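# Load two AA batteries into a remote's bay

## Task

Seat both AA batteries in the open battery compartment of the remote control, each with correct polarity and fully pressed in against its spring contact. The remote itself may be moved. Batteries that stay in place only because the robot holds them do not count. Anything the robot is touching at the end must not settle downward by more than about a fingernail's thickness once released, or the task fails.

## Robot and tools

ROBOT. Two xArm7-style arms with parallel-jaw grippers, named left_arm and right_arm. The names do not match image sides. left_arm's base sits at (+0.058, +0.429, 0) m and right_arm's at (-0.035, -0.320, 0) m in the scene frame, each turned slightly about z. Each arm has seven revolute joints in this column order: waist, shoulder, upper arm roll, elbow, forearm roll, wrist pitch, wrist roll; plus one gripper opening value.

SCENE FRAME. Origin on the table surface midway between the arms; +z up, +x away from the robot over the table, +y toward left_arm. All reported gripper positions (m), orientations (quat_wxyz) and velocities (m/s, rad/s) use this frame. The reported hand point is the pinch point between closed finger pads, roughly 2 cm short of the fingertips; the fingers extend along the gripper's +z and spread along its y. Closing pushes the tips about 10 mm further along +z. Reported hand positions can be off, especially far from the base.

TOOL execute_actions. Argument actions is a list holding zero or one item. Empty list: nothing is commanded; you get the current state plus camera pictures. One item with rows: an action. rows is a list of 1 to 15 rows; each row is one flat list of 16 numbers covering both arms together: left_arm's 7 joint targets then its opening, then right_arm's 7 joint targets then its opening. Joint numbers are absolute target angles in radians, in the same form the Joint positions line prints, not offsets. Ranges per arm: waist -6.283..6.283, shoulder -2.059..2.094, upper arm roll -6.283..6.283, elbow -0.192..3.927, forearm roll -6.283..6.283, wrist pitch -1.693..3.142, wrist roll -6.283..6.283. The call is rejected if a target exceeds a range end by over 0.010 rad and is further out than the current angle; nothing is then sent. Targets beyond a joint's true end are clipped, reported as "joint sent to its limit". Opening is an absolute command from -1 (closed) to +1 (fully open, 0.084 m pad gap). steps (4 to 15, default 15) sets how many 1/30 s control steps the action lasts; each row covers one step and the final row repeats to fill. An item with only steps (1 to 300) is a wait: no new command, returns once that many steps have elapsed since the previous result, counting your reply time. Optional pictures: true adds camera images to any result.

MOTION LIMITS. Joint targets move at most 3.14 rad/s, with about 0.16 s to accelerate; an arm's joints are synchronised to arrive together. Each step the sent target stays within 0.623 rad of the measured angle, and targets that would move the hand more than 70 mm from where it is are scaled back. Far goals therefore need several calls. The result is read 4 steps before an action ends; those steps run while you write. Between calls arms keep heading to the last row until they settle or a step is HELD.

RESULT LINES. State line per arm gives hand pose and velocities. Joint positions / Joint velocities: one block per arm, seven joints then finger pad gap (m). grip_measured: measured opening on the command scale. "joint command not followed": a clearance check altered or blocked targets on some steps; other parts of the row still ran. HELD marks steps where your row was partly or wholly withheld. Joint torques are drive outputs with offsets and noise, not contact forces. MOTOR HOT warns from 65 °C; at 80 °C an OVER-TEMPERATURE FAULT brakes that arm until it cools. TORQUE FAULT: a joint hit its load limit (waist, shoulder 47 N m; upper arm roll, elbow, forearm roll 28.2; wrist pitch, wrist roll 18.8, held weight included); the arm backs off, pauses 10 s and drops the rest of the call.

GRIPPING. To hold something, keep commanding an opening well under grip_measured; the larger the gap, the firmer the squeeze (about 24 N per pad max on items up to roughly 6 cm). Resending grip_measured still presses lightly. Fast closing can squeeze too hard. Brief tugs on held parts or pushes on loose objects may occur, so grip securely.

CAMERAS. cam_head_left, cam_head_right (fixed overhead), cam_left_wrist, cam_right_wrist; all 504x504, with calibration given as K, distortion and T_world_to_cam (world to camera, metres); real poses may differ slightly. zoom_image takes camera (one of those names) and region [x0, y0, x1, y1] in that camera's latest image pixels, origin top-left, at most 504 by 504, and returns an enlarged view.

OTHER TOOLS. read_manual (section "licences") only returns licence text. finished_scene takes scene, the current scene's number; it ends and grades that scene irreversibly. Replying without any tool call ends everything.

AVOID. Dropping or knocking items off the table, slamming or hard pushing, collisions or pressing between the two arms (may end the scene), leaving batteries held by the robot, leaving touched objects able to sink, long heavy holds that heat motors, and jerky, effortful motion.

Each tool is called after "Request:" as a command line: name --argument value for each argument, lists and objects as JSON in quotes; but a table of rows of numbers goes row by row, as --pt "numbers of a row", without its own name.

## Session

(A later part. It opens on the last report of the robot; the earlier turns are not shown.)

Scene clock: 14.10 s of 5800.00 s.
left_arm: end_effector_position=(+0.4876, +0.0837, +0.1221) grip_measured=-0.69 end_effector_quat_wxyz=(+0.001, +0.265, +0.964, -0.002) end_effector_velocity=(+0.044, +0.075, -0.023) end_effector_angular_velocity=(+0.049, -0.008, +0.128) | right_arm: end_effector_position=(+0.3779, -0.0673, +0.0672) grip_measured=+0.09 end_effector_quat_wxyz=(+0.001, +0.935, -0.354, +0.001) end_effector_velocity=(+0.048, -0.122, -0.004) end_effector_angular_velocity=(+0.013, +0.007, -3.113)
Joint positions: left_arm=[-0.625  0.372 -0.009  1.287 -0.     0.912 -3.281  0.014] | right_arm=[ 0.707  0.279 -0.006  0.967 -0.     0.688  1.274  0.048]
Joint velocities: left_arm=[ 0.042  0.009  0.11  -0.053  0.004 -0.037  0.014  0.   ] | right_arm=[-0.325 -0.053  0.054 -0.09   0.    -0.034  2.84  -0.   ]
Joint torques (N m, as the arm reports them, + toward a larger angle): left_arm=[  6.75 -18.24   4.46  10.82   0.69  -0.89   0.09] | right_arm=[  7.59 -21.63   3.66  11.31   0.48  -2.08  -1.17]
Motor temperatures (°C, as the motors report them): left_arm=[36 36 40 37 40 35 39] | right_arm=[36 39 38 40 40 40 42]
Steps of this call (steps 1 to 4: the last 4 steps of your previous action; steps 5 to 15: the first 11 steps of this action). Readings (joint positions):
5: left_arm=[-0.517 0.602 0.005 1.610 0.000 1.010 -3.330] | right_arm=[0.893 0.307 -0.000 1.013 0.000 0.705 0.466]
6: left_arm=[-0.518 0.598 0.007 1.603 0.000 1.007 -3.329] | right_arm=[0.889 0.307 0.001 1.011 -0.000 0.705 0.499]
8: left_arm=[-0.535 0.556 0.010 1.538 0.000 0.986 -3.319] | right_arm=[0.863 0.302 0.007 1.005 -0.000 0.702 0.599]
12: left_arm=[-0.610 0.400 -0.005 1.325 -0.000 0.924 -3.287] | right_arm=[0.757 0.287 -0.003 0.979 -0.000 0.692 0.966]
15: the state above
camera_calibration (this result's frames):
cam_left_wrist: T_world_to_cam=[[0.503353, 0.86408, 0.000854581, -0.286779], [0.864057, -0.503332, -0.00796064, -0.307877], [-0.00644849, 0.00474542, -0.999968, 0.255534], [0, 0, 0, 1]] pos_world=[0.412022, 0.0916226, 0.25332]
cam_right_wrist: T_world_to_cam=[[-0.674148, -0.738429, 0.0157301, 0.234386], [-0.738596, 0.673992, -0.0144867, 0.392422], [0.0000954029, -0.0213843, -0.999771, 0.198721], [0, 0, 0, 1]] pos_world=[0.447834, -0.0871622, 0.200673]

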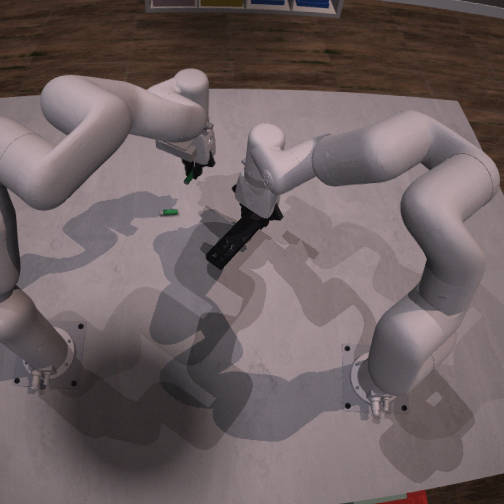

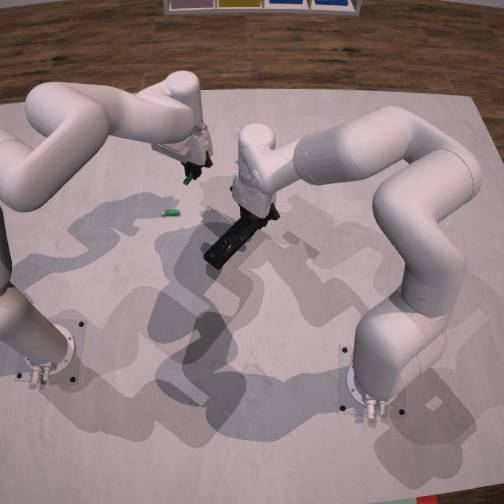

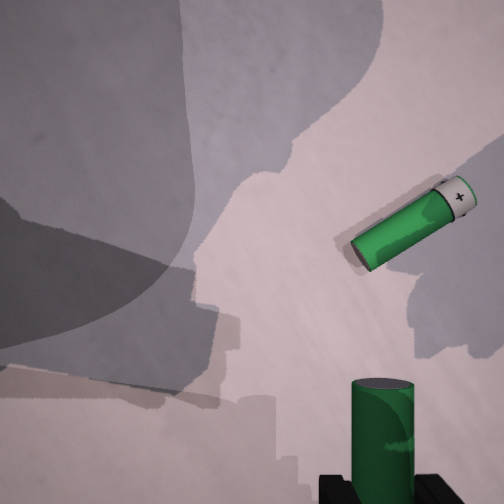

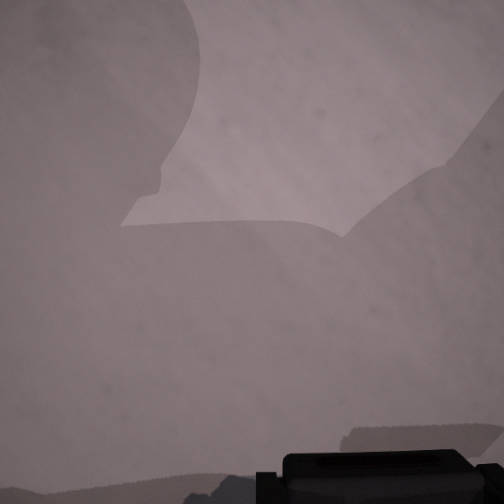

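Request:
execute_actions --actions '[{"rows":[[-0.72,0.28,0,1.13,0,0.79,-3.22,-0.85,0.6816,0.30,0,0.9565,0,0.6565,1.529,-0.25],[-0.72,0.28,0,1.13,0,0.79,-3.22,-0.85,0.6816,0.30,0,0.9565,0,0.6565,1.529,-0.25],[-0.72,0.28,0,1.13,0,0.79,-3.22,-0.85,0.6816,0.30,0,0.9565,0,0.6565,1.529,-0.25],[-0.72,0.28,0,1.13,0,0.79,-3.22,-0.85,0.6816,0.30,0,0.9565,0,0.6565,1.529,-0.25],[-0.83,0.18,0,0.97,0,0.66,-3.16,-0.85,0.6816,0.33,0,0.953,0,0.623,1.529,-0.25],[-0.83,0.18,0,0.97,0,0.66,-3.16,-0.85,0.6816,0.33,0,0.953,0,0.623,1.529,-0.25],[-0.83,0.18,0,0.97,0,0.66,-3.16,-0.85,0.6816,0.34,0,0.952,0,0.612,1.529,-0.25],[-0.83,0.18,0,0.97,0,0.66,-3.16,-0.85,0.6816,0.35,0,0.9505,0,0.6005,1.529,-0.25],[-0.925,0.0904,0,0.8234,0,0.533,-3.108,-0.85,0.6816,0.355,0,0.95,0,0.595,1.529,-0.25],[-0.925,0.0904,0,0.8234,0,0.533,-3.108,-0.85,0.6816,0.359,0,0.9495,0,0.5905,1.529,-0.25],[-0.925,0.0904,0,0.8234,0,0.533,-3.108,-0.85,0.6816,0.362,0,0.949,0,0.587,1.529,-0.25],[-0.925,0.0904,0,0.8234,0,0.533,-3.108,-0.85,0.6816,0.365,0,0.9487,0,0.5837,1.529,-0.25],[-0.925,0.0904,0,0.8234,0,0.533,-3.108,-0.85,0.6816,0.367,0,0.9484,0,0.5814,1.529,-0.25]],"steps":15}]'

Request:
execute_actions --actions '[{"steps":15}]' --pictures true

Scene clock: 15.10 s of 5800.00 s.
left_arm: end_effector_position=(+0.3685, +0.0309, +0.1208) grip_measured=-0.69 end_effector_quat_wxyz=(+0.068, +0.436, +0.897, -0.034) end_effector_velocity=(-0.422, -0.090, +0.001) end_effector_angular_velocity=(-0.475, -0.493, -1.272) | right_arm: end_effector_position=(+0.3806, -0.0768, +0.0309) grip_measured=+0.09 end_effector_quat_wxyz=(+0.002, +0.878, -0.479, -0.001) end_effector_velocity=(-0.013, -0.007, -0.081) end_effector_angular_velocity=(-0.017, +0.030, +0.002)
Joint positions: left_arm=[-0.861  0.153 -0.004  0.927 -0.     0.622 -3.144  0.014] | right_arm=[ 0.682  0.355  0.     0.949 -0.     0.597  1.529  0.048]
Joint velocities: left_arm=[-0.878 -0.876  0.106 -1.419 -0.001 -1.221  0.505  0.   ] | right_arm=[ 0.001  0.17   0.001 -0.037  0.    -0.173 -0.    -0.   ]
Joint torques (N m, as the arm reports them, + toward a larger angle): left_arm=[ -4.14 -17.12  -1.2    9.04   0.7   -0.73   0.  ] | right_arm=[  0.23 -25.56  -0.55  11.58   0.45  -2.27  -0.34]
Motor temperatures (°C, as the motors report them): left_arm=[36 36 40 37 40 35 39] | right_arm=[36 39 38 40 40 40 42]
Steps of this call (steps 1 to 4: the last 4 steps of your previous action; steps 5 to 19: the robot went on to your last target; steps 20 to 30: the first 11 steps of this action). Readings (joint positions):
20: left_arm=[-0.620 0.374 0.000 1.284 -0.000 0.910 -3.280] | right_arm=[0.682 0.275 0.000 0.960 -0.000 0.684 1.529]
21: left_arm=[-0.624 0.371 0.002 1.278 0.000 0.903 -3.277] | right_arm=[0.682 0.279 0.000 0.960 -0.000 0.677 1.529]
23: left_arm=[-0.658 0.335 0.010 1.217 0.000 0.854 -3.253] | right_arm=[0.682 0.296 0.000 0.958 0.000 0.661 1.529]
27: left_arm=[-0.778 0.229 -0.004 1.049 -0.000 0.724 -3.190] | right_arm=[0.682 0.328 0.000 0.954 0.000 0.624 1.529]
30: the state above

Scene clock: 15.60 s of 5800.00 s.
left_arm: end_effector_position=(+0.3365, +0.0255, +0.1200) grip_measured=-0.69 end_effector_quat_wxyz=(+0.089, +0.477, +0.873, -0.045) end_effector_velocity=(-0.003, -0.001, +0.000) end_effector_angular_velocity=(-0.000, -0.000, -0.007) | right_arm: end_effector_position=(+0.3817, -0.0761, +0.0267) grip_measured=+0.09 end_effector_quat_wxyz=(-0.000, +0.878, -0.479, +0.000) end_effector_velocity=(-0.001, -0.001, -0.001) end_effector_angular_velocity=(-0.002, +0.003, -0.002)
Joint positions: left_arm=[-0.924  0.091  0.     0.824 -0.     0.533 -3.108  0.014] | right_arm=[ 0.682  0.367 -0.     0.949  0.     0.581  1.529  0.048]
Joint velocities: left_arm=[-0.004 -0.003 -0.003 -0.003  0.    -0.001  0.    -0.   ] | right_arm=[-0.001  0.001 -0.    -0.001  0.     0.     0.     0.   ]
Joint torques (N m, as the arm reports them, + toward a larger angle): left_arm=[ -1.55 -15.99   0.56  10.3    0.43  -1.11   0.14] | right_arm=[  0.56 -21.14  -0.51   9.63   0.4   -1.8   -0.36]
Motor temperatures (°C, as the motors report them): left_arm=[36 36 40 37 40 35 39] | right_arm=[36 39 38 40 40 40 42]
Kept back: nothing.
Steps of this call (steps 1 to 4: the last 4 steps of your previous action; steps 5 to 15: the robot went on to your last target). Readings (joint positions):
1: left_arm=[-0.889 0.125 -0.002 0.882 -0.000 0.585 -3.129] | right_arm=[0.682 0.360 0.000 0.948 -0.000 0.592 1.529]
2: left_arm=[-0.911 0.104 -0.004 0.848 0.000 0.558 -3.118] | right_arm=[0.682 0.363 0.000 0.948 -0.000 0.588 1.529]
4: left_arm=[-0.927 0.091 -0.007 0.824 0.000 0.539 -3.110] | right_arm=[0.682 0.366 0.000 0.948 0.000 0.583 1.529]
8: left_arm=[-0.922 0.091 0.004 0.825 -0.000 0.533 -3.108] | right_arm=[0.682 0.366 -0.000 0.949 0.000 0.581 1.529]
15: the state above
camera_calibration (this result's frames):
cam_left_wrist: T_world_to_cam=[[0.835581, 0.549283, 0.00962039, -0.265261], [0.538009, -0.821722, 0.187935, -0.112356], [0.111135, -0.151859, -0.982134, 0.214956], [0, 0, 0, 1]] pos_world=[0.258206, 0.0860209, 0.234783]
cam_right_wrist: T_world_to_cam=[[-0.849679, -0.527099, 0.0145952, 0.314217], [-0.527272, 0.849596, -0.0130803, 0.333297], [-0.00550538, -0.0188097, -0.999808, 0.160378], [0, 0, 0, 1]] pos_world=[0.443605, -0.114527, 0.160121]

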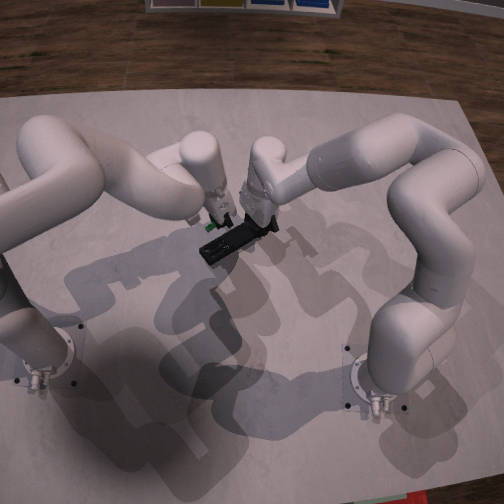

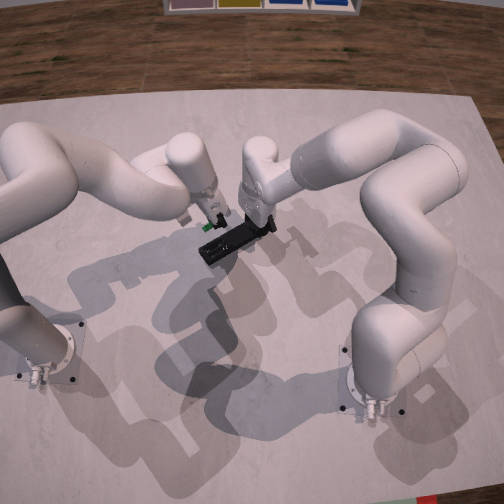

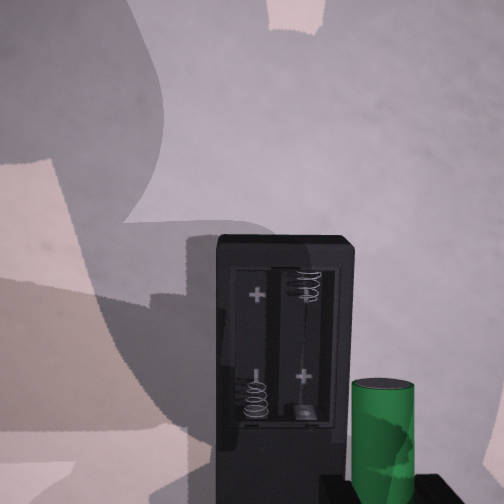

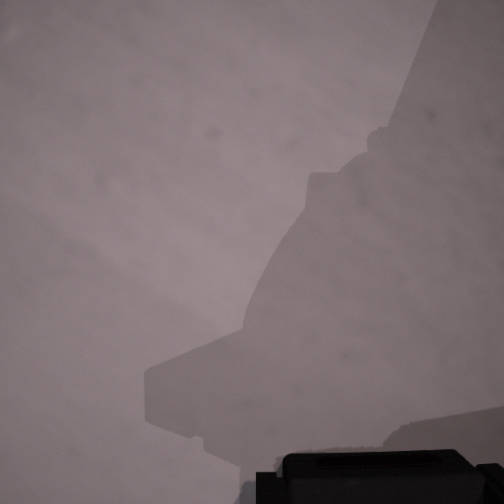

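Request:
zoom_image --camera "cam_left_wrist" --region '[200,220,440,460]'

Region (200, 220, 440, 460) of cam_left_wrist's 504x504 image, scaled by 2.100, with more detail than that image has.

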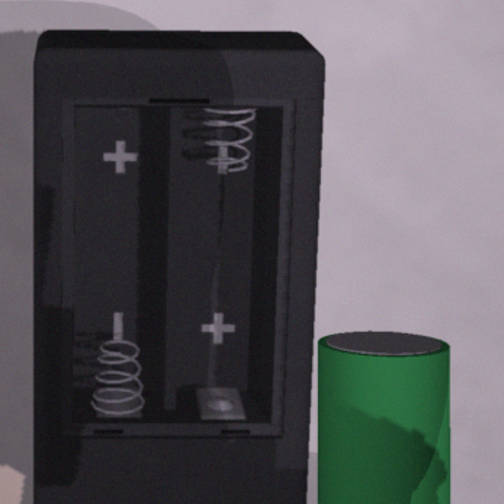

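Request:
execute_actions --actions '[{"rows":[[-0.9425,0.1544,0,0.6417,0,0.117,-3.126,-0.85,0.6816,0.367,0,0.9484,0,0.5814,1.529,-0.25]],"steps":15}]'

Request:
execute_actions --actions '[{"rows":[[-0.9425,0.17,0,0.6417,0,0.1015,-3.126,-0.85,0.6816,0.367,0,0.9484,0,0.5814,1.529,-0.25],[-0.9425,0.185,0,0.6416,0,0.0865,-3.126,-0.85,0.6816,0.367,0,0.9484,0,0.5814,1.529,-0.25],[-0.9425,0.20,0,0.6415,0,0.0715,-3.126,-0.85,0.6816,0.367,0,0.9484,0,0.5814,1.529,-0.25],[-0.9425,0.21,0,0.6415,0,0.0615,-3.126,-0.85,0.6816,0.367,0,0.9484,0,0.5814,1.529,-0.25],[-0.9425,0.218,0,0.6414,0,0.0534,-3.126,-0.85,0.6816,0.367,0,0.9484,0,0.5814,1.529,-0.25],[-0.9425,0.224,0,0.6414,0,0.0474,-3.126,-0.85,0.6816,0.367,0,0.9484,0,0.5814,1.529,-0.25],[-0.9425,0.229,0,0.6414,0,0.0424,-3.126,-0.85,0.6816,0.367,0,0.9484,0,0.5814,1.529,-0.25],[-0.9425,0.233,0,0.6413,0,0.0383,-3.126,-0.85,0.6816,0.367,0,0.9484,0,0.5814,1.529,-0.25],[-0.9425,0.2372,0,0.6413,0,0.0341,-3.126,-0.85,0.6816,0.367,0,0.9484,0,0.5814,1.529,-0.25]],"steps":15}]' --pictures true

Scene clock: 17.60 s of 5800.00 s.
left_arm: end_effector_position=(+0.3247, +0.0260, +0.0703) grip_measured=-0.69 end_effector_quat_wxyz=(+0.156, +0.472, +0.864, -0.082) end_effector_velocity=(+0.037, -0.047, +0.054) end_effector_angular_velocity=(-0.201, -0.132, +0.015) | right_arm: end_effector_position=(+0.3816, -0.0762, +0.0265) grip_measured=+0.09 end_effector_quat_wxyz=(+0.000, +0.878, -0.479, -0.000) end_effector_velocity=(+0.000, -0.000, -0.000) end_effector_angular_velocity=(+0.000, +0.000, -0.002)
Joint positions: left_arm=[-0.943  0.158 -0.001  0.637  0.     0.125 -3.126  0.014] | right_arm=[ 0.682  0.367  0.     0.948 -0.     0.581  1.529  0.048]
Joint velocities: left_arm=[-0.001 -0.024  0.01   0.035 -0.001 -0.182 -0.005 -0.   ] | right_arm=[-0.001 -0.    -0.    -0.     0.001 -0.     0.    -0.   ]
Joint torques (N m, as the arm reports them, + toward a larger angle): left_arm=[ -1.01 -17.93   0.57  11.05   0.7   -1.27   0.17] | right_arm=[  0.49 -21.13  -0.45   9.57   0.36  -1.72  -0.35]
Motor temperatures (°C, as the motors report them): left_arm=[36 36 40 37 40 35 39] | right_arm=[36 39 38 41 40 40 42]
Steps of this call (steps 1 to 15: the robot went on to your last target; steps 16 to 49: nothing new was sent; steps 50 to 60: the first 11 steps of this action). Readings (joint positions):
50: left_arm=[-0.925 0.090 0.000 0.823 -0.000 0.533 -3.108] | right_arm=[0.682 0.367 0.000 0.948 -0.000 0.581 1.529]
51: left_arm=[-0.925 0.091 0.000 0.821 -0.000 0.524 -3.108] | right_arm=[0.682 0.367 0.000 0.948 -0.000 0.581 1.529]
53: left_arm=[-0.928 0.099 0.000 0.796 -0.000 0.457 -3.111] | right_arm=[0.682 0.367 0.000 0.948 -0.000 0.581 1.529]
57: left_arm=[-0.940 0.146 -0.001 0.668 0.000 0.190 -3.123] | right_arm=[0.682 0.367 0.000 0.948 -0.000 0.581 1.529]
60: the state above

Scene clock: 18.10 s of 5800.00 s.
left_arm: end_effector_position=(+0.3275, +0.0227, +0.0481) grip_measured=-0.69 end_effector_quat_wxyz=(+0.162, +0.471, +0.863, -0.085) end_effector_velocity=(+0.001, -0.003, -0.011) end_effector_angular_velocity=(-0.011, -0.007, -0.002) | right_arm: end_effector_position=(+0.3815, -0.0762, +0.0265) grip_measured=+0.09 end_effector_quat_wxyz=(+0.000, +0.878, -0.479, -0.000) end_effector_velocity=(-0.000, -0.000, -0.000) end_effector_angular_velocity=(-0.000, +0.001, -0.001)
Joint positions: left_arm=[-0.942  0.236  0.     0.641 -0.     0.036 -3.126  0.014] | right_arm=[0.682 0.367 0.    0.948 0.    0.581 1.529 0.048]
Joint velocities: left_arm=[-0.001  0.044 -0.001  0.004 -0.    -0.052  0.     0.   ] | right_arm=[-0.     0.    -0.     0.     0.001  0.001  0.001  0.   ]
Joint torques (N m, as the arm reports them, + toward a larger angle): left_arm=[ -1.86 -17.64   0.2    8.57   0.8   -1.38   0.  ] | right_arm=[  0.28 -21.22  -0.57   9.53   0.49  -1.81  -0.33]
Motor temperatures (°C, as the motors report them): left_arm=[36 36 40 37 40 35 39] | right_arm=[36 39 38 41 40 40 42]
Steps of this call (steps 1 to 4: the last 4 steps of your previous action; steps 5 to 15: the first 11 steps of this action). Readings (joint positions):
5: left_arm=[-0.942 0.153 0.000 0.645 -0.000 0.117 -3.126] | right_arm=[0.682 0.367 0.000 0.948 -0.000 0.581 1.529]
6: left_arm=[-0.942 0.157 0.000 0.644 -0.000 0.111 -3.126] | right_arm=[0.682 0.367 0.000 0.948 -0.000 0.581 1.529]
8: left_arm=[-0.942 0.181 -0.000 0.645 0.000 0.087 -3.126] | right_arm=[0.682 0.367 0.000 0.948 -0.000 0.581 1.529]
12: left_arm=[-0.942 0.225 0.000 0.640 -0.000 0.049 -3.126] | right_arm=[0.682 0.367 0.000 0.948 -0.000 0.581 1.529]
15: the state above
camera_calibration (this result's frames):
cam_left_wrist: T_world_to_cam=[[0.835476, 0.549483, 0.00696804, -0.255356], [0.512648, -0.78391, 0.350252, -0.0966315], [0.19792, -0.289055, -0.93663, 0.117498], [0, 0, 0, 1]] pos_world=[0.239626, 0.0985266, 0.145677]
cam_right_wrist: T_world_to_cam=[[-0.849584, -0.527237, 0.0150991, 0.313995], [-0.527419, 0.849505, -0.013046, 0.33327], [-0.00594846, -0.0190473, -0.999801, 0.16033], [0, 0, 0, 1]] pos_world=[0.443492, -0.114511, 0.159905]

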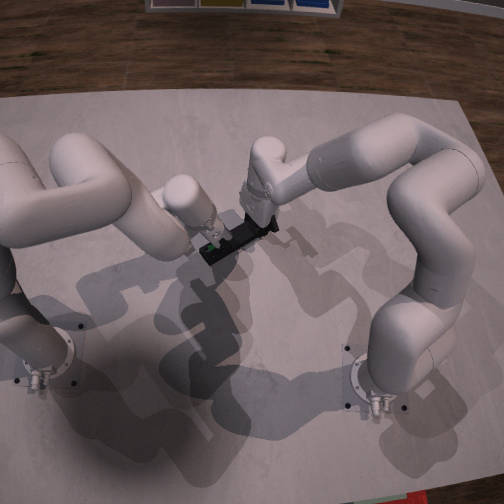

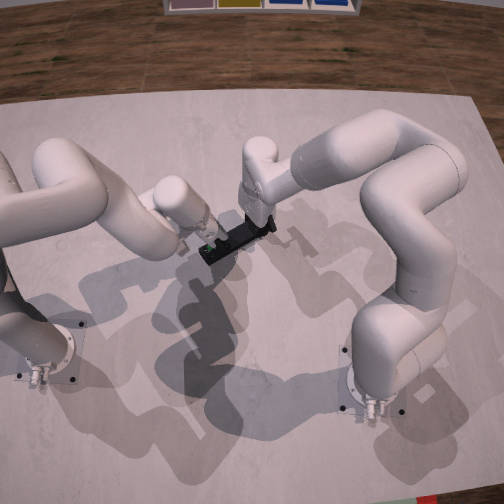

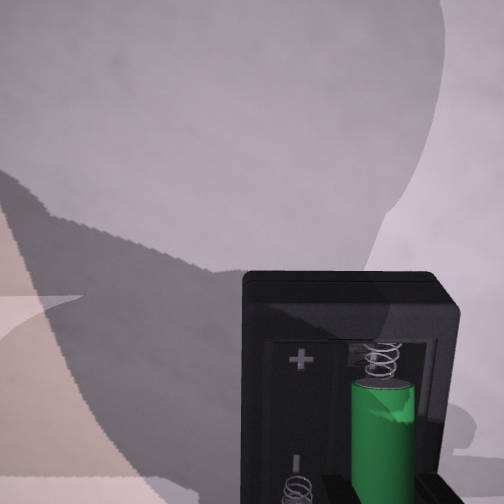

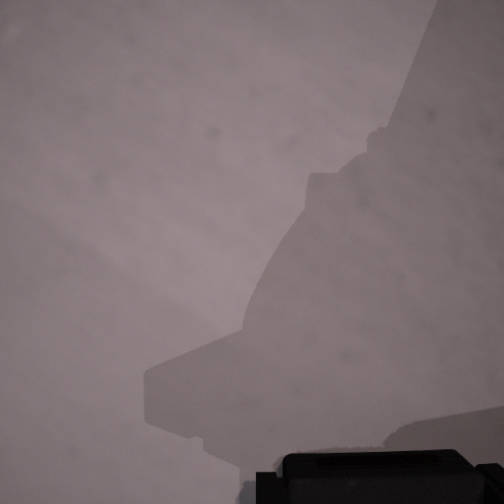

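Request:
execute_actions --actions '[{"rows":[[-0.9425,0.2372,0,0.6413,0,0.0341,-3.126,-0.75,0.6816,0.367,0,0.9484,0,0.5814,1.529,-0.25],[-0.9425,0.2372,0,0.6413,0,0.0341,-3.126,-0.71,0.6816,0.367,0,0.9484,0,0.5814,1.529,-0.25],[-0.9425,0.2372,0,0.6413,0,0.0341,-3.126,-0.69,0.6816,0.367,0,0.9484,0,0.5814,1.529,-0.25],[-0.9425,0.2372,0,0.6413,0,0.0341,-3.126,-0.67,0.6816,0.367,0,0.9484,0,0.5814,1.529,-0.25],[-0.9425,0.2372,0,0.6413,0,0.0341,-3.126,-0.65,0.6816,0.367,0,0.9484,0,0.5814,1.529,-0.25],[-0.9425,0.2372,0,0.6413,0,0.0341,-3.126,-0.63,0.6816,0.367,0,0.9484,0,0.5814,1.529,-0.25],[-0.9425,0.2372,0,0.6413,0,0.0341,-3.126,-0.6,0.6816,0.367,0,0.9484,0,0.5814,1.529,-0.25],[-0.9425,0.2372,0,0.6413,0,0.0341,-3.126,-0.56,0.6816,0.367,0,0.9484,0,0.5814,1.529,-0.25],[-0.9425,0.2372,0,0.6413,0,0.0341,-3.126,-0.52,0.6816,0.367,0,0.9484,0,0.5814,1.529,-0.25],[-0.9425,0.2372,0,0.6413,0,0.0341,-3.126,-0.5,0.6816,0.367,0,0.9484,0,0.5814,1.529,-0.25]],"steps":15}]'

Request:
execute_actions --actions '[{"rows":[[-0.9425,0.22,0,0.6414,0,0.0514,-3.126,-0.5,0.6816,0.367,0,0.9484,0,0.5814,1.529,-0.25],[-0.9425,0.19,0,0.6415,0,0.0815,-3.126,-0.5,0.6816,0.367,0,0.9484,0,0.5814,1.529,-0.25],[-0.9425,0.1544,0,0.6417,0,0.117,-3.126,-0.5,0.6816,0.367,0,0.9484,0,0.5814,1.529,-0.25],[-0.9425,0.1544,0,0.6417,0,0.117,-3.126,-0.5,0.6816,0.367,0,0.9484,0,0.5814,1.529,-0.25],[-0.9425,0.1544,0,0.6417,0,0.117,-3.126,-0.5,0.6816,0.367,0,0.9484,0,0.5814,1.529,-0.25],[-0.9425,0.1544,0,0.6417,0,0.117,-3.126,-0.6,0.6816,0.367,0,0.9484,0,0.5814,1.529,-0.25],[-0.9425,0.1544,0,0.6417,0,0.117,-3.126,-0.7,0.6816,0.367,0,0.9484,0,0.5814,1.529,-0.25],[-0.9425,0.1544,0,0.6417,0,0.117,-3.126,-0.8,0.6816,0.367,0,0.9484,0,0.5814,1.529,-0.25],[-0.9425,0.1544,0,0.6417,0,0.117,-3.126,-0.9,0.6816,0.367,0,0.9484,0,0.5814,1.529,-0.25],[-0.9425,0.1544,0,0.6417,0,0.117,-3.126,-1,0.6816,0.367,0,0.9484,0,0.5814,1.529,-0.25]],"steps":15}]' --pictures true

Scene clock: 18.97 s of 5800.00 s.
left_arm: end_effector_position=(+0.3277, +0.0224, +0.0481) grip_measured=-0.52 end_effector_quat_wxyz=(+0.163, +0.471, +0.863, -0.086) end_effector_velocity=(-0.000, -0.000, -0.000) end_effector_angular_velocity=(+0.000, +0.000, -0.000) | right_arm: end_effector_position=(+0.3816, -0.0762, +0.0265) grip_measured=+0.09 end_effector_quat_wxyz=(+0.000, +0.878, -0.479, -0.000) end_effector_velocity=(-0.001, -0.000, -0.000) end_effector_angular_velocity=(+0.000, +0.002, +0.000)
Joint positions: left_arm=[-0.943  0.237 -0.     0.641 -0.     0.034 -3.126  0.021] | right_arm=[ 0.682  0.367 -0.     0.948 -0.     0.581  1.529  0.048]
Joint velocities: left_arm=[-0.001 -0.     0.    -0.    -0.001  0.     0.     0.005] | right_arm=[ 0.     0.     0.    -0.001  0.002  0.    -0.001 -0.   ]
Joint torques (N m, as the arm reports them, + toward a larger angle): left_arm=[ -1.98 -16.24   0.27   8.27   0.61  -1.25   0.13] | right_arm=[  0.32 -21.17  -0.63   9.63   0.42  -1.78  -0.35]
Motor temperatures (°C, as the motors report them): left_arm=[36 36 40 37 40 35 39] | right_arm=[36 39 38 41 40 40 42]
Steps of this call (steps 1 to 4: the last 4 steps of your previous action; steps 5 to 15: the robot went on to your last target; steps 16 to 26: the first 11 steps of this action). Readings (joint positions):
16: left_arm=[-0.943 0.237 -0.000 0.641 -0.000 0.034 -3.126] | right_arm=[0.682 0.367 0.000 0.948 -0.000 0.581 1.529]
17: left_arm=[-0.943 0.237 -0.000 0.641 -0.000 0.034 -3.126] | right_arm=[0.682 0.367 0.000 0.948 -0.000 0.581 1.529]
19: left_arm=[-0.943 0.237 -0.000 0.641 0.000 0.034 -3.126] | right_arm=[0.682 0.367 0.000 0.948 -0.000 0.581 1.529]
23: left_arm=[-0.942 0.237 0.000 0.641 0.000 0.034 -3.126] | right_arm=[0.682 0.367 -0.000 0.948 -0.000 0.581 1.529]
26: the state above

Scene clock: 19.47 s of 5800.00 s.
left_arm: end_effector_position=(+0.3275, +0.0227, +0.0749) grip_measured=-1.00 end_effector_quat_wxyz=(+0.163, +0.471, +0.863, -0.086) end_effector_velocity=(-0.011, +0.020, -0.028) end_effector_angular_velocity=(+0.060, +0.039, +0.003) | right_arm: end_effector_position=(+0.3816, -0.0762, +0.0265) grip_measured=+0.09 end_effector_quat_wxyz=(+0.000, +0.878, -0.479, -0.000) end_effector_velocity=(-0.000, -0.000, -0.000) end_effector_angular_velocity=(+0.000, +0.001, -0.003)
Joint positions: left_arm=[-0.943  0.155  0.     0.641 -0.     0.117 -3.126  0.   ] | right_arm=[ 0.682  0.367 -0.     0.948 -0.     0.581  1.529  0.048]
Joint velocities: left_arm=[ 0.001  0.029  0.002 -0.031  0.001  0.012 -0.     0.   ] | right_arm=[-0.    -0.    -0.    -0.001  0.001 -0.     0.001  0.   ]
Joint torques (N m, as the arm reports them, + toward a larger angle): left_arm=[ -1.98 -16.25   0.21   9.38   0.53  -1.39   0.15] | right_arm=[  0.42 -21.2   -0.57   9.7    0.38  -1.78  -0.28]
Motor temperatures (°C, as the motors report them): left_arm=[36 36 40 37 40 35 39] | right_arm=[36 39 38 41 40 40 42]
Steps of this call (steps 1 to 4: the last 4 steps of your previous action; steps 5 to 15: the first 11 steps of this action). Readings (joint positions):
5: left_arm=[-0.942 0.237 0.000 0.641 0.000 0.035 -3.126] | right_arm=[0.682 0.367 -0.000 0.948 -0.000 0.581 1.529]
6: left_arm=[-0.942 0.233 0.000 0.641 0.000 0.041 -3.126] | right_arm=[0.682 0.367 -0.000 0.948 -0.000 0.581 1.529]
8: left_arm=[-0.942 0.199 0.000 0.639 -0.000 0.078 -3.126] | right_arm=[0.682 0.367 -0.000 0.948 -0.000 0.581 1.529]
12: left_arm=[-0.943 0.151 -0.000 0.646 0.000 0.114 -3.126] | right_arm=[0.682 0.367 -0.000 0.948 -0.000 0.581 1.529]
15: the state above
camera_calibration (this result's frames):
cam_left_wrist: T_world_to_cam=[[0.835513, 0.549427, 0.00696286, -0.255513], [0.512411, -0.783673, 0.35113, -0.106019], [0.198377, -0.289805, -0.936301, 0.142363], [0, 0, 0, 1]] pos_world=[0.239568, 0.0985593, 0.1723]
cam_right_wrist: T_world_to_cam=[[-0.84965, -0.527131, 0.0150826, 0.314033], [-0.527314, 0.84957, -0.0130797, 0.333303], [-0.00591895, -0.0190664, -0.999801, 0.160321], [0, 0, 0, 1]] pos_world=[0.443522, -0.114571, 0.159912]

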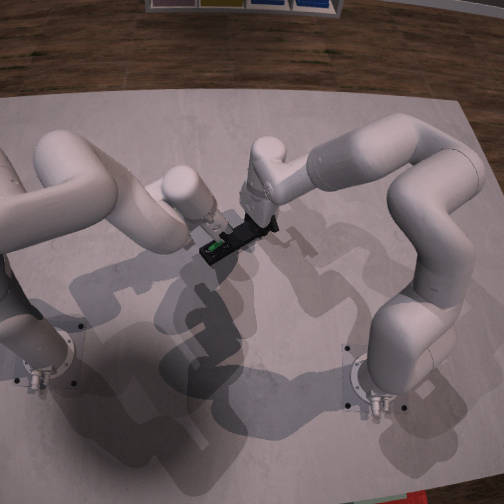

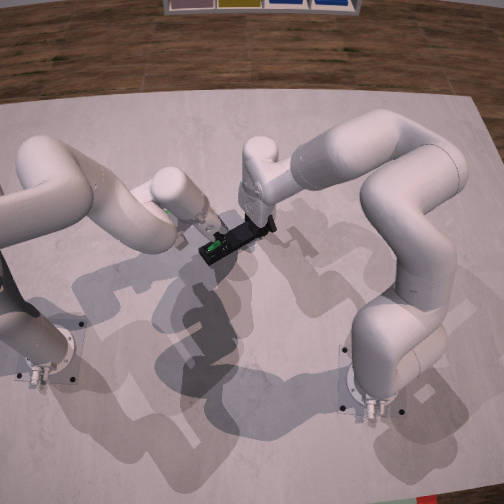

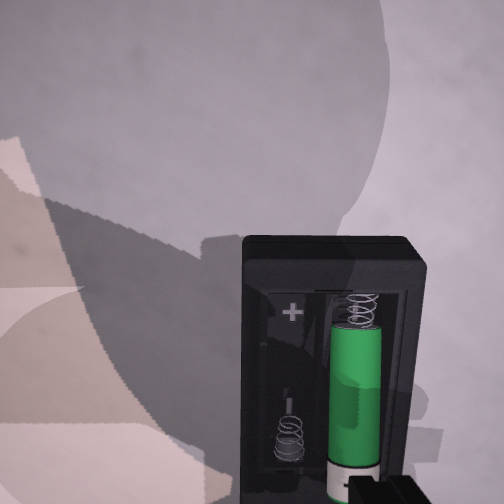

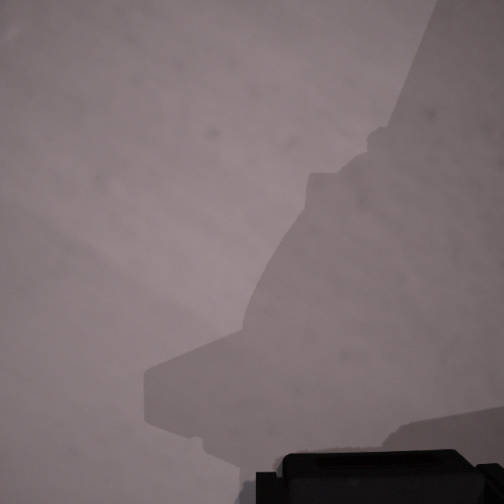

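Request:
execute_actions --actions '[{"rows":[[-0.9425,0.2424,0,0.7834,0,0.191,-3.126,-1,0.6816,0.367,0,0.9484,0,0.5814,1.529,-0.25],[-0.9425,0.2424,0,0.7834,0,0.191,-3.126,-1,0.6816,0.367,0,0.9484,0,0.5814,1.529,-0.25],[-0.9425,0.2424,0,0.7834,0,0.191,-3.126,-1,0.6816,0.367,0,0.9484,0,0.5814,1.529,-0.25],[-0.9425,0.2424,0,0.7834,0,0.191,-3.126,-1,0.6816,0.367,0,0.9484,0,0.5814,1.529,-0.25],[-0.9425,0.2424,0,0.7834,0,0.191,-3.126,-1,0.6816,0.367,0,0.9484,0,0.5814,1.529,-0.25],[-0.9425,0.2424,0,0.7834,0,0.191,-3.126,-1,0.6816,0.367,0,0.9484,0,0.5814,1.529,-0.25],[-0.9425,0.2424,0,0.7834,0,0.191,-3.126,-1,0.6816,0.367,0,0.9484,0,0.5814,1.529,-0.25],[-0.9425,0.26,0,0.7829,0,0.173,-3.126,-1,0.6816,0.367,0,0.9484,0,0.5814,1.529,-0.25],[-0.9425,0.275,0,0.7824,0,0.1574,-3.126,-1,0.6816,0.367,0,0.9484,0,0.5814,1.529,-0.25],[-0.9425,0.287,0,0.782,0,0.145,-3.126,-1,0.6816,0.367,0,0.9484,0,0.5814,1.529,-0.25],[-0.9425,0.297,0,0.7817,0,0.1347,-3.126,-1,0.6816,0.367,0,0.9484,0,0.5814,1.529,-0.25]],"steps":15}]'

Request:
execute_actions --actions '[{"rows":[[-0.9425,0.297,0,0.7817,0,0.1347,-3.126,-1,0.6816,0.367,0,0.9484,0,0.5814,1.529,-0.25],[-0.9425,0.2946,0,0.778,0,0.1333,-3.126,-1,0.6816,0.367,0,0.9484,0,0.5814,1.529,-0.25],[-0.9425,0.2923,0,0.7742,0,0.132,-3.126,-1,0.6816,0.367,0,0.9484,0,0.5814,1.529,-0.25],[-0.9425,0.2899,0,0.7705,0,0.1306,-3.126,-1,0.6816,0.367,0,0.9484,0,0.5814,1.529,-0.25],[-0.9425,0.2875,0,0.7667,0,0.1292,-3.126,-1,0.6816,0.367,0,0.9484,0,0.5814,1.529,-0.25],[-0.9425,0.2851,0,0.763,0,0.1278,-3.126,-1,0.6816,0.367,0,0.9484,0,0.5814,1.529,-0.25],[-0.9425,0.2828,0,0.7593,0,0.1265,-3.126,-1,0.6816,0.367,0,0.9484,0,0.5814,1.529,-0.25]],"steps":12}]' --pictures true

Scene clock: 20.97 s of 5800.00 s.
left_arm: end_effector_position=(+0.3472, -0.0072, +0.0657) grip_measured=-1.00 end_effector_quat_wxyz=(+0.156, +0.472, +0.864, -0.082) end_effector_velocity=(-0.019, +0.026, -0.179) end_effector_angular_velocity=(+0.082, +0.056, -0.001) | right_arm: end_effector_position=(+0.3816, -0.0762, +0.0265) grip_measured=+0.09 end_effector_quat_wxyz=(+0.000, +0.878, -0.479, -0.000) end_effector_velocity=(+0.001, -0.000, +0.000) end_effector_angular_velocity=(+0.000, -0.000, -0.001)
Joint positions: left_arm=[-0.943  0.27  -0.     0.784  0.     0.159 -3.126  0.   ] | right_arm=[ 0.682  0.367 -0.     0.948 -0.     0.581  1.529  0.048]
Joint velocities: left_arm=[-0.001  0.413 -0.001 -0.055 -0.002 -0.368 -0.     0.   ] | right_arm=[-0.001  0.    -0.     0.001  0.    -0.    -0.     0.   ]
Joint torques (N m, as the arm reports them, + toward a larger angle): left_arm=[ -1.81 -16.12   0.26   8.61   0.63  -1.07   0.06] | right_arm=[  0.31 -21.31  -0.55   9.64   0.48  -1.77  -0.39]
Motor temperatures (°C, as the motors report them): left_arm=[36 35 40 37 40 35 39] | right_arm=[36 39 38 41 40 40 42]
Steps of this call (steps 1 to 4: the last 4 steps of your previous action; steps 5 to 15: the robot went on to your last target; steps 16 to 34: nothing new was sent; steps 35 to 45: the first 11 steps of this action). Readings (joint positions):
35: left_arm=[-0.943 0.155 -0.000 0.642 -0.000 0.117 -3.126] | right_arm=[0.682 0.367 -0.000 0.948 -0.000 0.581 1.529]
36: left_arm=[-0.943 0.158 -0.000 0.648 -0.000 0.122 -3.126] | right_arm=[0.682 0.367 -0.000 0.948 -0.000 0.581 1.529]
38: left_arm=[-0.943 0.195 -0.000 0.705 -0.000 0.154 -3.126] | right_arm=[0.682 0.367 -0.000 0.948 -0.000 0.581 1.529]
42: left_arm=[-0.942 0.242 0.000 0.785 0.000 0.188 -3.126] | right_arm=[0.682 0.367 -0.000 0.948 -0.000 0.581 1.529]
45: the state above

Scene clock: 21.37 s of 5800.00 s.
left_arm: end_effector_position=(+0.3438, -0.0019, +0.0550) grip_measured=-1.00 end_effector_quat_wxyz=(+0.154, +0.472, +0.864, -0.081) end_effector_velocity=(-0.016, +0.024, -0.004) end_effector_angular_velocity=(+0.011, +0.006, -0.002) | right_arm: end_effector_position=(+0.3816, -0.0762, +0.0265) grip_measured=+0.09 end_effector_quat_wxyz=(-0.000, +0.878, -0.479, -0.000) end_effector_velocity=(-0.000, +0.000, -0.000) end_effector_angular_velocity=(-0.000, +0.000, -0.000)
Joint positions: left_arm=[-0.943  0.284 -0.     0.763  0.     0.128 -3.126  0.   ] | right_arm=[ 0.682  0.367 -0.     0.948 -0.     0.581  1.529  0.048]
Joint velocities: left_arm=[ 0.    -0.057  0.    -0.098  0.002 -0.028  0.001  0.   ] | right_arm=[ 0.     0.     0.    -0.    -0.    -0.     0.001  0.   ]
Joint torques (N m, as the arm reports them, + toward a larger angle): left_arm=[ -1.78 -16.22   0.12   9.4    0.77  -1.18   0.06] | right_arm=[  0.49 -21.15  -0.51   9.6    0.44  -1.79  -0.36]
Motor temperatures (°C, as the motors report them): left_arm=[36 35 40 37 40 35 39] | right_arm=[36 39 38 41 40 40 42]
Steps of this call (steps 1 to 4: the last 4 steps of your previous action; steps 5 to 12: the first 8 steps of this action). Readings (joint positions):
5: left_arm=[-0.942 0.298 0.000 0.779 -0.000 0.136 -3.126] | right_arm=[0.682 0.367 -0.000 0.948 -0.000 0.581 1.529]
6: left_arm=[-0.942 0.297 0.000 0.780 -0.000 0.135 -3.126] | right_arm=[0.682 0.367 -0.000 0.948 -0.000 0.581 1.529]
8: left_arm=[-0.943 0.293 -0.000 0.778 0.000 0.133 -3.126] | right_arm=[0.682 0.367 -0.000 0.948 -0.000 0.581 1.529]
12: the state above
camera_calibration (this result's frames):
cam_left_wrist: T_world_to_cam=[[0.83561, 0.54928, 0.00686009, -0.255524], [0.515981, -0.789115, 0.333259, -0.126926], [0.188466, -0.274935, -0.94281, 0.117245], [0, 0, 0, 1]] pos_world=[0.256913, 0.0724303, 0.154592]
cam_right_wrist: T_world_to_cam=[[-0.849644, -0.527141, 0.0150733, 0.314034], [-0.527323, 0.849564, -0.0130761, 0.333299], [-0.0059128, -0.0190585, -0.999801, 0.160322], [0, 0, 0, 1]] pos_world=[0.443521, -0.114563, 0.159915]

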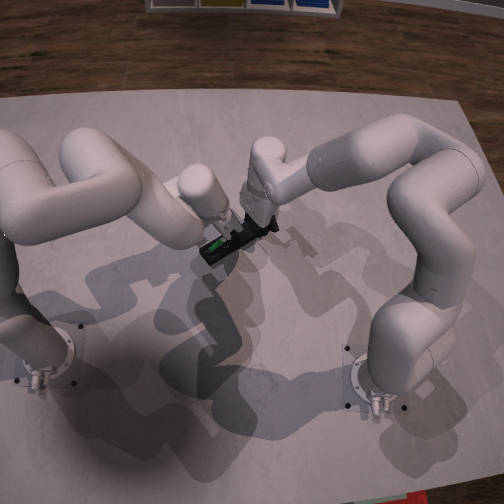

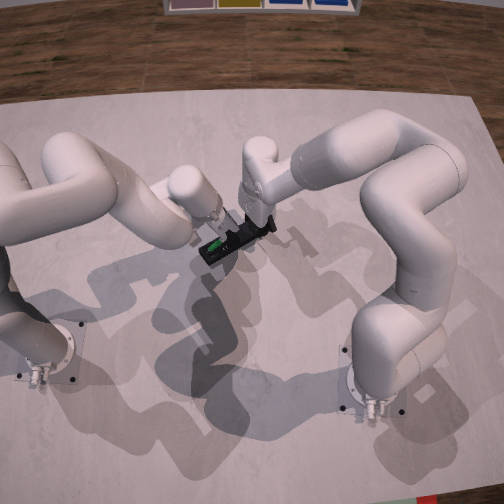

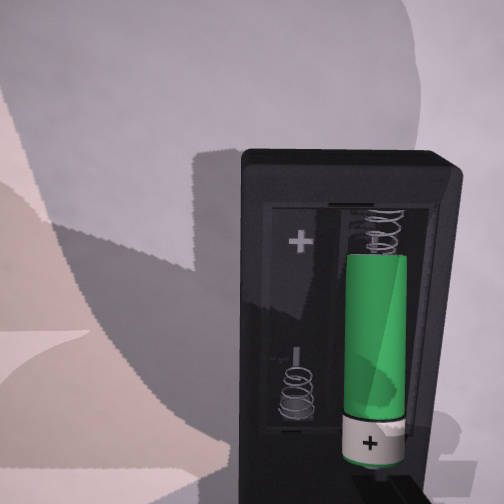

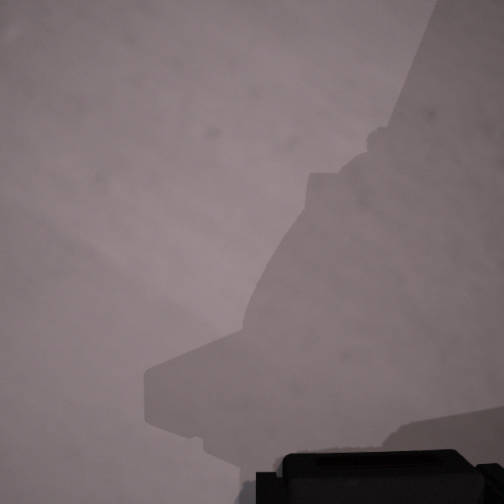

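Request:
execute_actions --actions '[{"rows":[[-0.9425,0.2816,0,0.7574,0,0.1258,-3.126,-1,0.6816,0.367,0,0.9484,0,0.5814,1.529,-0.25],[-0.9425,0.2804,0,0.7555,0,0.1251,-3.126,-1,0.6816,0.367,0,0.9484,0,0.5814,1.529,-0.25],[-0.9425,0.2792,0,0.7537,0,0.1244,-3.126,-1,0.6816,0.367,0,0.9484,0,0.5814,1.529,-0.25],[-0.9425,0.278,0,0.7518,0,0.1238,-3.126,-1,0.6816,0.367,0,0.9484,0,0.5814,1.529,-0.25],[-0.9425,0.2769,0,0.7499,0,0.123,-3.126,-1,0.6816,0.367,0,0.9484,0,0.5814,1.529,-0.25],[-0.9425,0.2757,0,0.748,0,0.1223,-3.126,-1,0.6816,0.367,0,0.9484,0,0.5814,1.529,-0.25],[-0.9425,0.2745,0,0.7462,0,0.1217,-3.126,-1,0.6816,0.367,0,0.9484,0,0.5814,1.529,-0.25],[-0.9425,0.2733,0,0.7443,0,0.121,-3.126,-1,0.6816,0.367,0,0.9484,0,0.5814,1.529,-0.25],[-0.9425,0.2721,0,0.7424,0,0.1203,-3.126,-1,0.6816,0.367,0,0.9484,0,0.5814,1.529,-0.25],[-0.9425,0.2709,0,0.7405,0,0.1196,-3.126,-1,0.6816,0.367,0,0.9484,0,0.5814,1.529,-0.25],[-0.9425,0.2697,0,0.7387,0,0.119,-3.126,-1,0.6816,0.367,0,0.9484,0,0.5814,1.529,-0.25],[-0.9425,0.2685,0,0.7368,0,0.1183,-3.126,-1,0.6816,0.367,0,0.9484,0,0.5814,1.529,-0.25]],"steps":15}]'

Request:
execute_actions --actions '[{"rows":[[-0.9425,0.2673,0,0.7349,0,0.1176,-3.126,-1,0.6816,0.367,0,0.9484,0,0.5814,1.529,-0.25],[-0.9425,0.2661,0,0.733,0,0.1169,-3.126,-1,0.6816,0.367,0,0.9484,0,0.5814,1.529,-0.25],[-0.9425,0.2649,0,0.7312,0,0.1163,-3.126,-1,0.6816,0.367,0,0.9484,0,0.5814,1.529,-0.25],[-0.9425,0.2637,0,0.7293,0,0.1156,-3.126,-1,0.6816,0.367,0,0.9484,0,0.5814,1.529,-0.25],[-0.9425,0.2625,0,0.7274,0,0.1149,-3.126,-1,0.6816,0.367,0,0.9484,0,0.5814,1.529,-0.25],[-0.9425,0.2613,0,0.7255,0,0.1142,-3.126,-1,0.6816,0.367,0,0.9484,0,0.5814,1.529,-0.25],[-0.9425,0.2601,0,0.7237,0,0.1136,-3.126,-1,0.6816,0.367,0,0.9484,0,0.5814,1.529,-0.25],[-0.9425,0.2589,0,0.7218,0,0.1129,-3.126,-1,0.6816,0.367,0,0.9484,0,0.5814,1.529,-0.25]],"steps":15}]' --pictures true

Scene clock: 22.33 s of 5800.00 s.
left_arm: end_effector_position=(+0.3409, +0.0024, +0.0552) grip_measured=-1.00 end_effector_quat_wxyz=(+0.155, +0.472, +0.864, -0.081) end_effector_velocity=(-0.008, +0.012, +0.001) end_effector_angular_velocity=(-0.003, -0.002, -0.000) | right_arm: end_effector_position=(+0.3814, -0.0758, +0.0265) grip_measured=+0.09 end_effector_quat_wxyz=(-0.000, +0.878, -0.479, -0.000) end_effector_velocity=(-0.001, +0.001, -0.000) end_effector_angular_velocity=(+0.000, +0.001, +0.003)
Joint positions: left_arm=[-0.943  0.272 -0.     0.743  0.     0.12  -3.126  0.   ] | right_arm=[0.682 0.367 0.001 0.948 0.    0.581 1.529 0.048]
Joint velocities: left_arm=[-0.    -0.037 -0.    -0.055 -0.    -0.022 -0.     0.   ] | right_arm=[ 0.001  0.     0.002 -0.001  0.     0.    -0.001 -0.   ]
Joint torques (N m, as the arm reports them, + toward a larger angle): left_arm=[ -1.79 -16.42   0.18   8.23   0.64  -1.06   0.23] | right_arm=[ -0.64 -21.22  -1.47   9.62   0.2   -1.8   -0.33]
Motor temperatures (°C, as the motors report them): left_arm=[36 35 40 37 40 35 39] | right_arm=[36 39 38 41 40 40 42]
Steps of this call (steps 1 to 4: the last 4 steps of your previous action; steps 5 to 15: the robot went on to your last target; steps 16 to 18: nothing new was sent; steps 19 to 29: the first 11 steps of this action). Readings (joint positions):
19: left_arm=[-0.942 0.283 0.000 0.759 0.000 0.126 -3.126] | right_arm=[0.682 0.367 -0.000 0.948 -0.000 0.581 1.529]
20: left_arm=[-0.942 0.282 0.000 0.759 0.000 0.126 -3.126] | right_arm=[0.682 0.367 -0.000 0.948 -0.000 0.581 1.529]
22: left_arm=[-0.942 0.280 0.000 0.755 -0.000 0.125 -3.126] | right_arm=[0.682 0.367 -0.000 0.948 0.000 0.581 1.529]
26: left_arm=[-0.943 0.275 -0.000 0.748 -0.000 0.122 -3.126] | right_arm=[0.682 0.367 0.000 0.948 0.000 0.581 1.529]
29: the state above

Scene clock: 22.83 s of 5800.00 s.
left_arm: end_effector_position=(+0.3381, +0.0067, +0.0555) grip_measured=-1.00 end_effector_quat_wxyz=(+0.155, +0.472, +0.864, -0.082) end_effector_velocity=(-0.002, +0.002, -0.001) end_effector_angular_velocity=(+0.002, +0.000, -0.003) | right_arm: end_effector_position=(+0.3812, -0.0757, +0.0265) grip_measured=+0.09 end_effector_quat_wxyz=(-0.000, +0.878, -0.479, -0.000) end_effector_velocity=(-0.000, +0.000, +0.000) end_effector_angular_velocity=(-0.000, -0.000, +0.002)
Joint positions: left_arm=[-0.942  0.259  0.     0.723  0.     0.112 -3.126  0.   ] | right_arm=[0.682 0.367 0.001 0.948 0.    0.581 1.529 0.048]
Joint velocities: left_arm=[ 0.001 -0.004 -0.001 -0.009  0.002 -0.002  0.001  0.   ] | right_arm=[ 0.001 -0.    -0.     0.    -0.001  0.001 -0.001  0.   ]
Joint torques (N m, as the arm reports them, + toward a larger angle): left_arm=[ -1.72 -15.12   0.17   6.75   0.48  -0.26   0.01] | right_arm=[ -2.53 -21.21  -3.62   9.55   0.18  -1.76  -0.3 ]
Motor temperatures (°C, as the motors report them): left_arm=[36 35 40 37 40 35 39] | right_arm=[36 39 38 41 40 40 42]
Steps of this call (steps 1 to 4: the last 4 steps of your previous action; steps 5 to 15: the first 11 steps of this action). Readings (joint positions):
5: left_arm=[-0.943 0.268 -0.000 0.738 0.000 0.118 -3.126] | right_arm=[0.682 0.367 0.001 0.948 0.000 0.581 1.529]
6: left_arm=[-0.943 0.268 -0.000 0.737 0.000 0.117 -3.126] | right_arm=[0.682 0.367 0.001 0.948 0.000 0.581 1.529]
8: left_arm=[-0.943 0.266 -0.000 0.734 -0.000 0.116 -3.126] | right_arm=[0.682 0.367 0.001 0.948 0.000 0.581 1.529]
12: left_arm=[-0.942 0.261 0.000 0.726 0.000 0.114 -3.126] | right_arm=[0.682 0.367 0.001 0.948 0.000 0.581 1.529]
15: the state above
camera_calibration (this result's frames):
cam_left_wrist: T_world_to_cam=[[0.835561, 0.549354, 0.00688654, -0.255507], [0.51573, -0.788616, 0.334825, -0.117355], [0.189368, -0.276215, -0.942255, 0.12083], [0, 0, 0, 1]] pos_world=[0.251133, 0.081191, 0.154906]
cam_right_wrist: T_world_to_cam=[[-0.849043, -0.528108, 0.0150976, 0.313733], [-0.528288, 0.848969, -0.0127353, 0.332963], [-0.0060918, -0.0187887, -0.999805, 0.160413], [0, 0, 0, 1]] pos_world=[0.443251, -0.113977, 0.159885]

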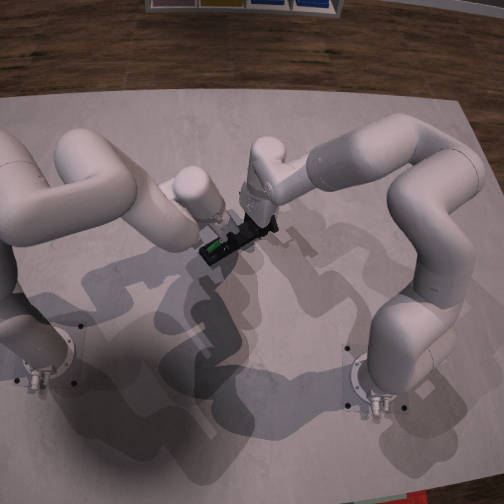

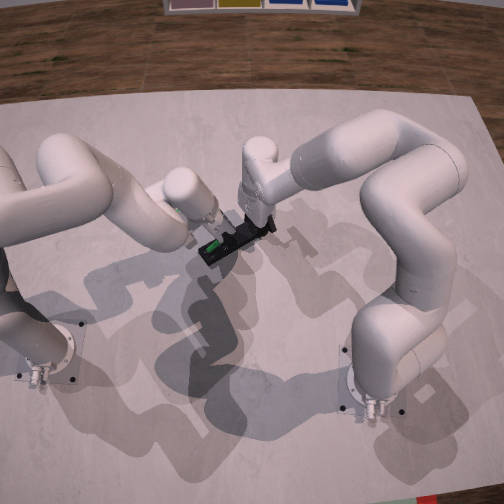

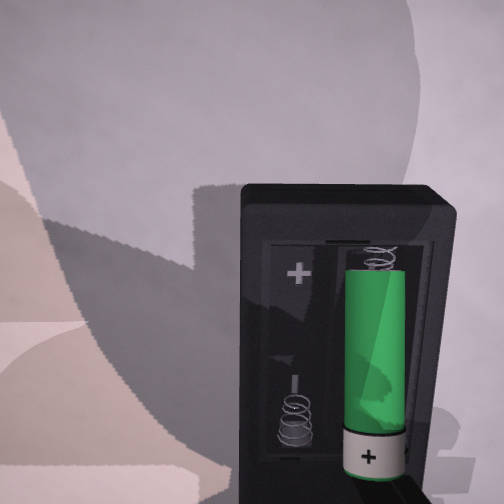

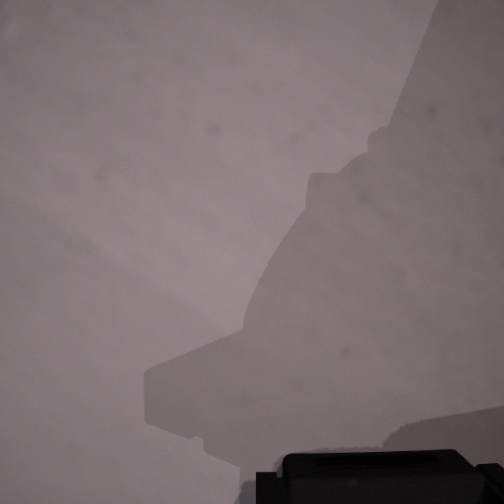

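Request:
execute_actions --actions '[{"rows":[[-0.9425,0.2577,0,0.7199,0,0.1122,-3.126,-1,0.6816,0.367,0,0.9484,0,0.5814,1.529,-0.25],[-0.9425,0.2565,0,0.718,0,0.1115,-3.126,-1,0.6816,0.367,0,0.9484,0,0.5814,1.529,-0.25],[-0.9425,0.2553,0,0.7162,0,0.1109,-3.126,-1,0.6816,0.367,0,0.9484,0,0.5814,1.529,-0.25],[-0.9425,0.2541,0,0.7143,0,0.1102,-3.126,-1,0.6816,0.367,0,0.9484,0,0.5814,1.529,-0.25],[-0.9425,0.2529,0,0.7124,0,0.1095,-3.126,-1,0.6816,0.367,0,0.9484,0,0.5814,1.529,-0.25],[-0.9425,0.2517,0,0.7105,0,0.1088,-3.126,-1,0.6816,0.367,0,0.9484,0,0.5814,1.529,-0.25],[-0.9425,0.2505,0,0.7087,0,0.1082,-3.126,-1,0.6816,0.367,0,0.9484,0,0.5814,1.529,-0.25],[-0.9425,0.2493,0,0.7068,0,0.1075,-3.126,-1,0.6816,0.367,0,0.9484,0,0.5814,1.529,-0.25]],"steps":15}]' --pictures true

Scene clock: 23.47 s of 5800.00 s.
left_arm: end_effector_position=(+0.3358, +0.0100, +0.0556) grip_measured=-1.00 end_effector_quat_wxyz=(+0.155, +0.472, +0.864, -0.082) end_effector_velocity=(-0.002, +0.001, -0.000) end_effector_angular_velocity=(+0.001, -0.000, -0.003) | right_arm: end_effector_position=(+0.3813, -0.0758, +0.0265) grip_measured=+0.09 end_effector_quat_wxyz=(-0.000, +0.878, -0.479, -0.000) end_effector_velocity=(-0.000, +0.000, -0.000) end_effector_angular_velocity=(-0.000, +0.000, +0.001)
Joint positions: left_arm=[-0.943  0.249 -0.     0.708  0.     0.107 -3.126  0.   ] | right_arm=[0.682 0.367 0.001 0.948 0.    0.581 1.529 0.048]
Joint velocities: left_arm=[-0.001 -0.004 -0.    -0.007  0.002 -0.003 -0.     0.   ] | right_arm=[ 0.     0.     0.001 -0.001 -0.    -0.001  0.     0.   ]
Joint torques (N m, as the arm reports them, + toward a larger angle): left_arm=[ -1.77 -13.91   0.34   5.37   0.65   0.27   0.  ] | right_arm=[ -4.64 -21.2   -5.71   9.6   -0.16  -1.8   -0.3 ]
Motor temperatures (°C, as the motors report them): left_arm=[36 35 40 37 40 35 39] | right_arm=[36 39 38 41 40 40 42]
Steps of this call (steps 1 to 4: the last 4 steps of your previous action; steps 5 to 8: the robot went on to your last target; steps 9 to 19: the first 11 steps of this action). Readings (joint positions):
9: left_arm=[-0.943 0.259 -0.000 0.722 0.000 0.113 -3.126] | right_arm=[0.682 0.367 0.001 0.948 0.000 0.581 1.529]
10: left_arm=[-0.943 0.258 -0.000 0.721 0.000 0.112 -3.126] | right_arm=[0.682 0.367 0.001 0.948 0.000 0.581 1.529]
12: left_arm=[-0.943 0.256 -0.000 0.718 0.000 0.111 -3.126] | right_arm=[0.682 0.367 0.001 0.948 0.000 0.581 1.529]
16: left_arm=[-0.943 0.251 -0.000 0.711 0.000 0.108 -3.126] | right_arm=[0.682 0.367 0.001 0.948 0.000 0.581 1.529]
19: the state above
camera_calibration (this result's frames):
cam_left_wrist: T_world_to_cam=[[0.835632, 0.549247, 0.00686178, -0.255434], [0.515579, -0.788595, 0.335107, -0.113612], [0.189468, -0.276488, -0.942155, 0.122212], [0, 0, 0, 1]] pos_world=[0.248869, 0.0844925, 0.154968]
cam_right_wrist: T_world_to_cam=[[-0.84923, -0.527808, 0.0150708, 0.313834], [-0.527989, 0.849154, -0.0128293, 0.333055], [-0.00602603, -0.0188523, -0.999804, 0.160388], [0, 0, 0, 1]] pos_world=[0.443333, -0.114147, 0.1599]

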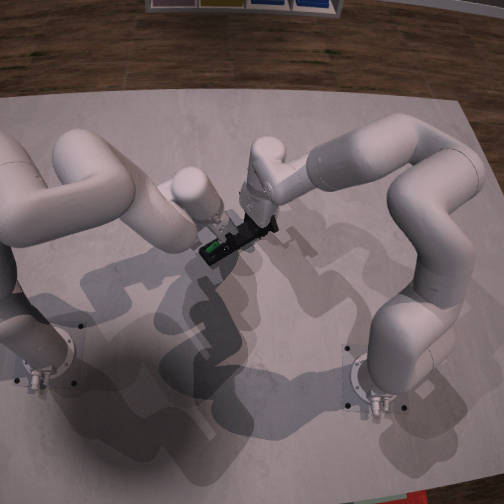

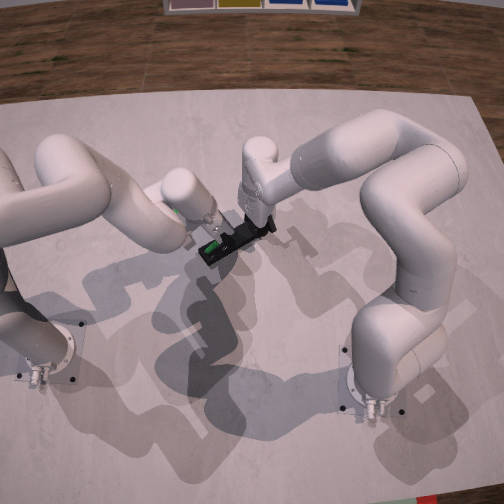

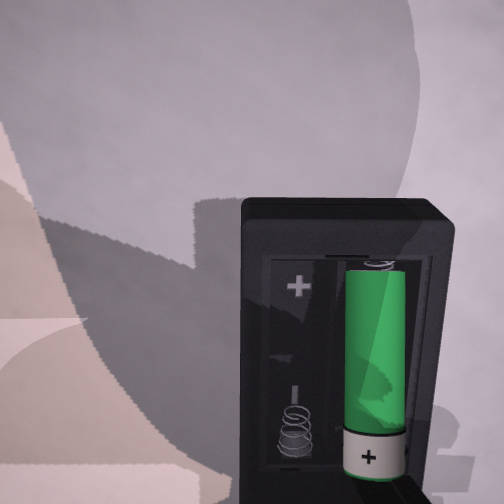

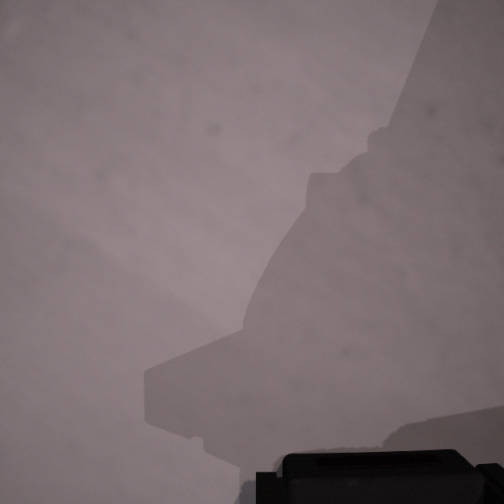

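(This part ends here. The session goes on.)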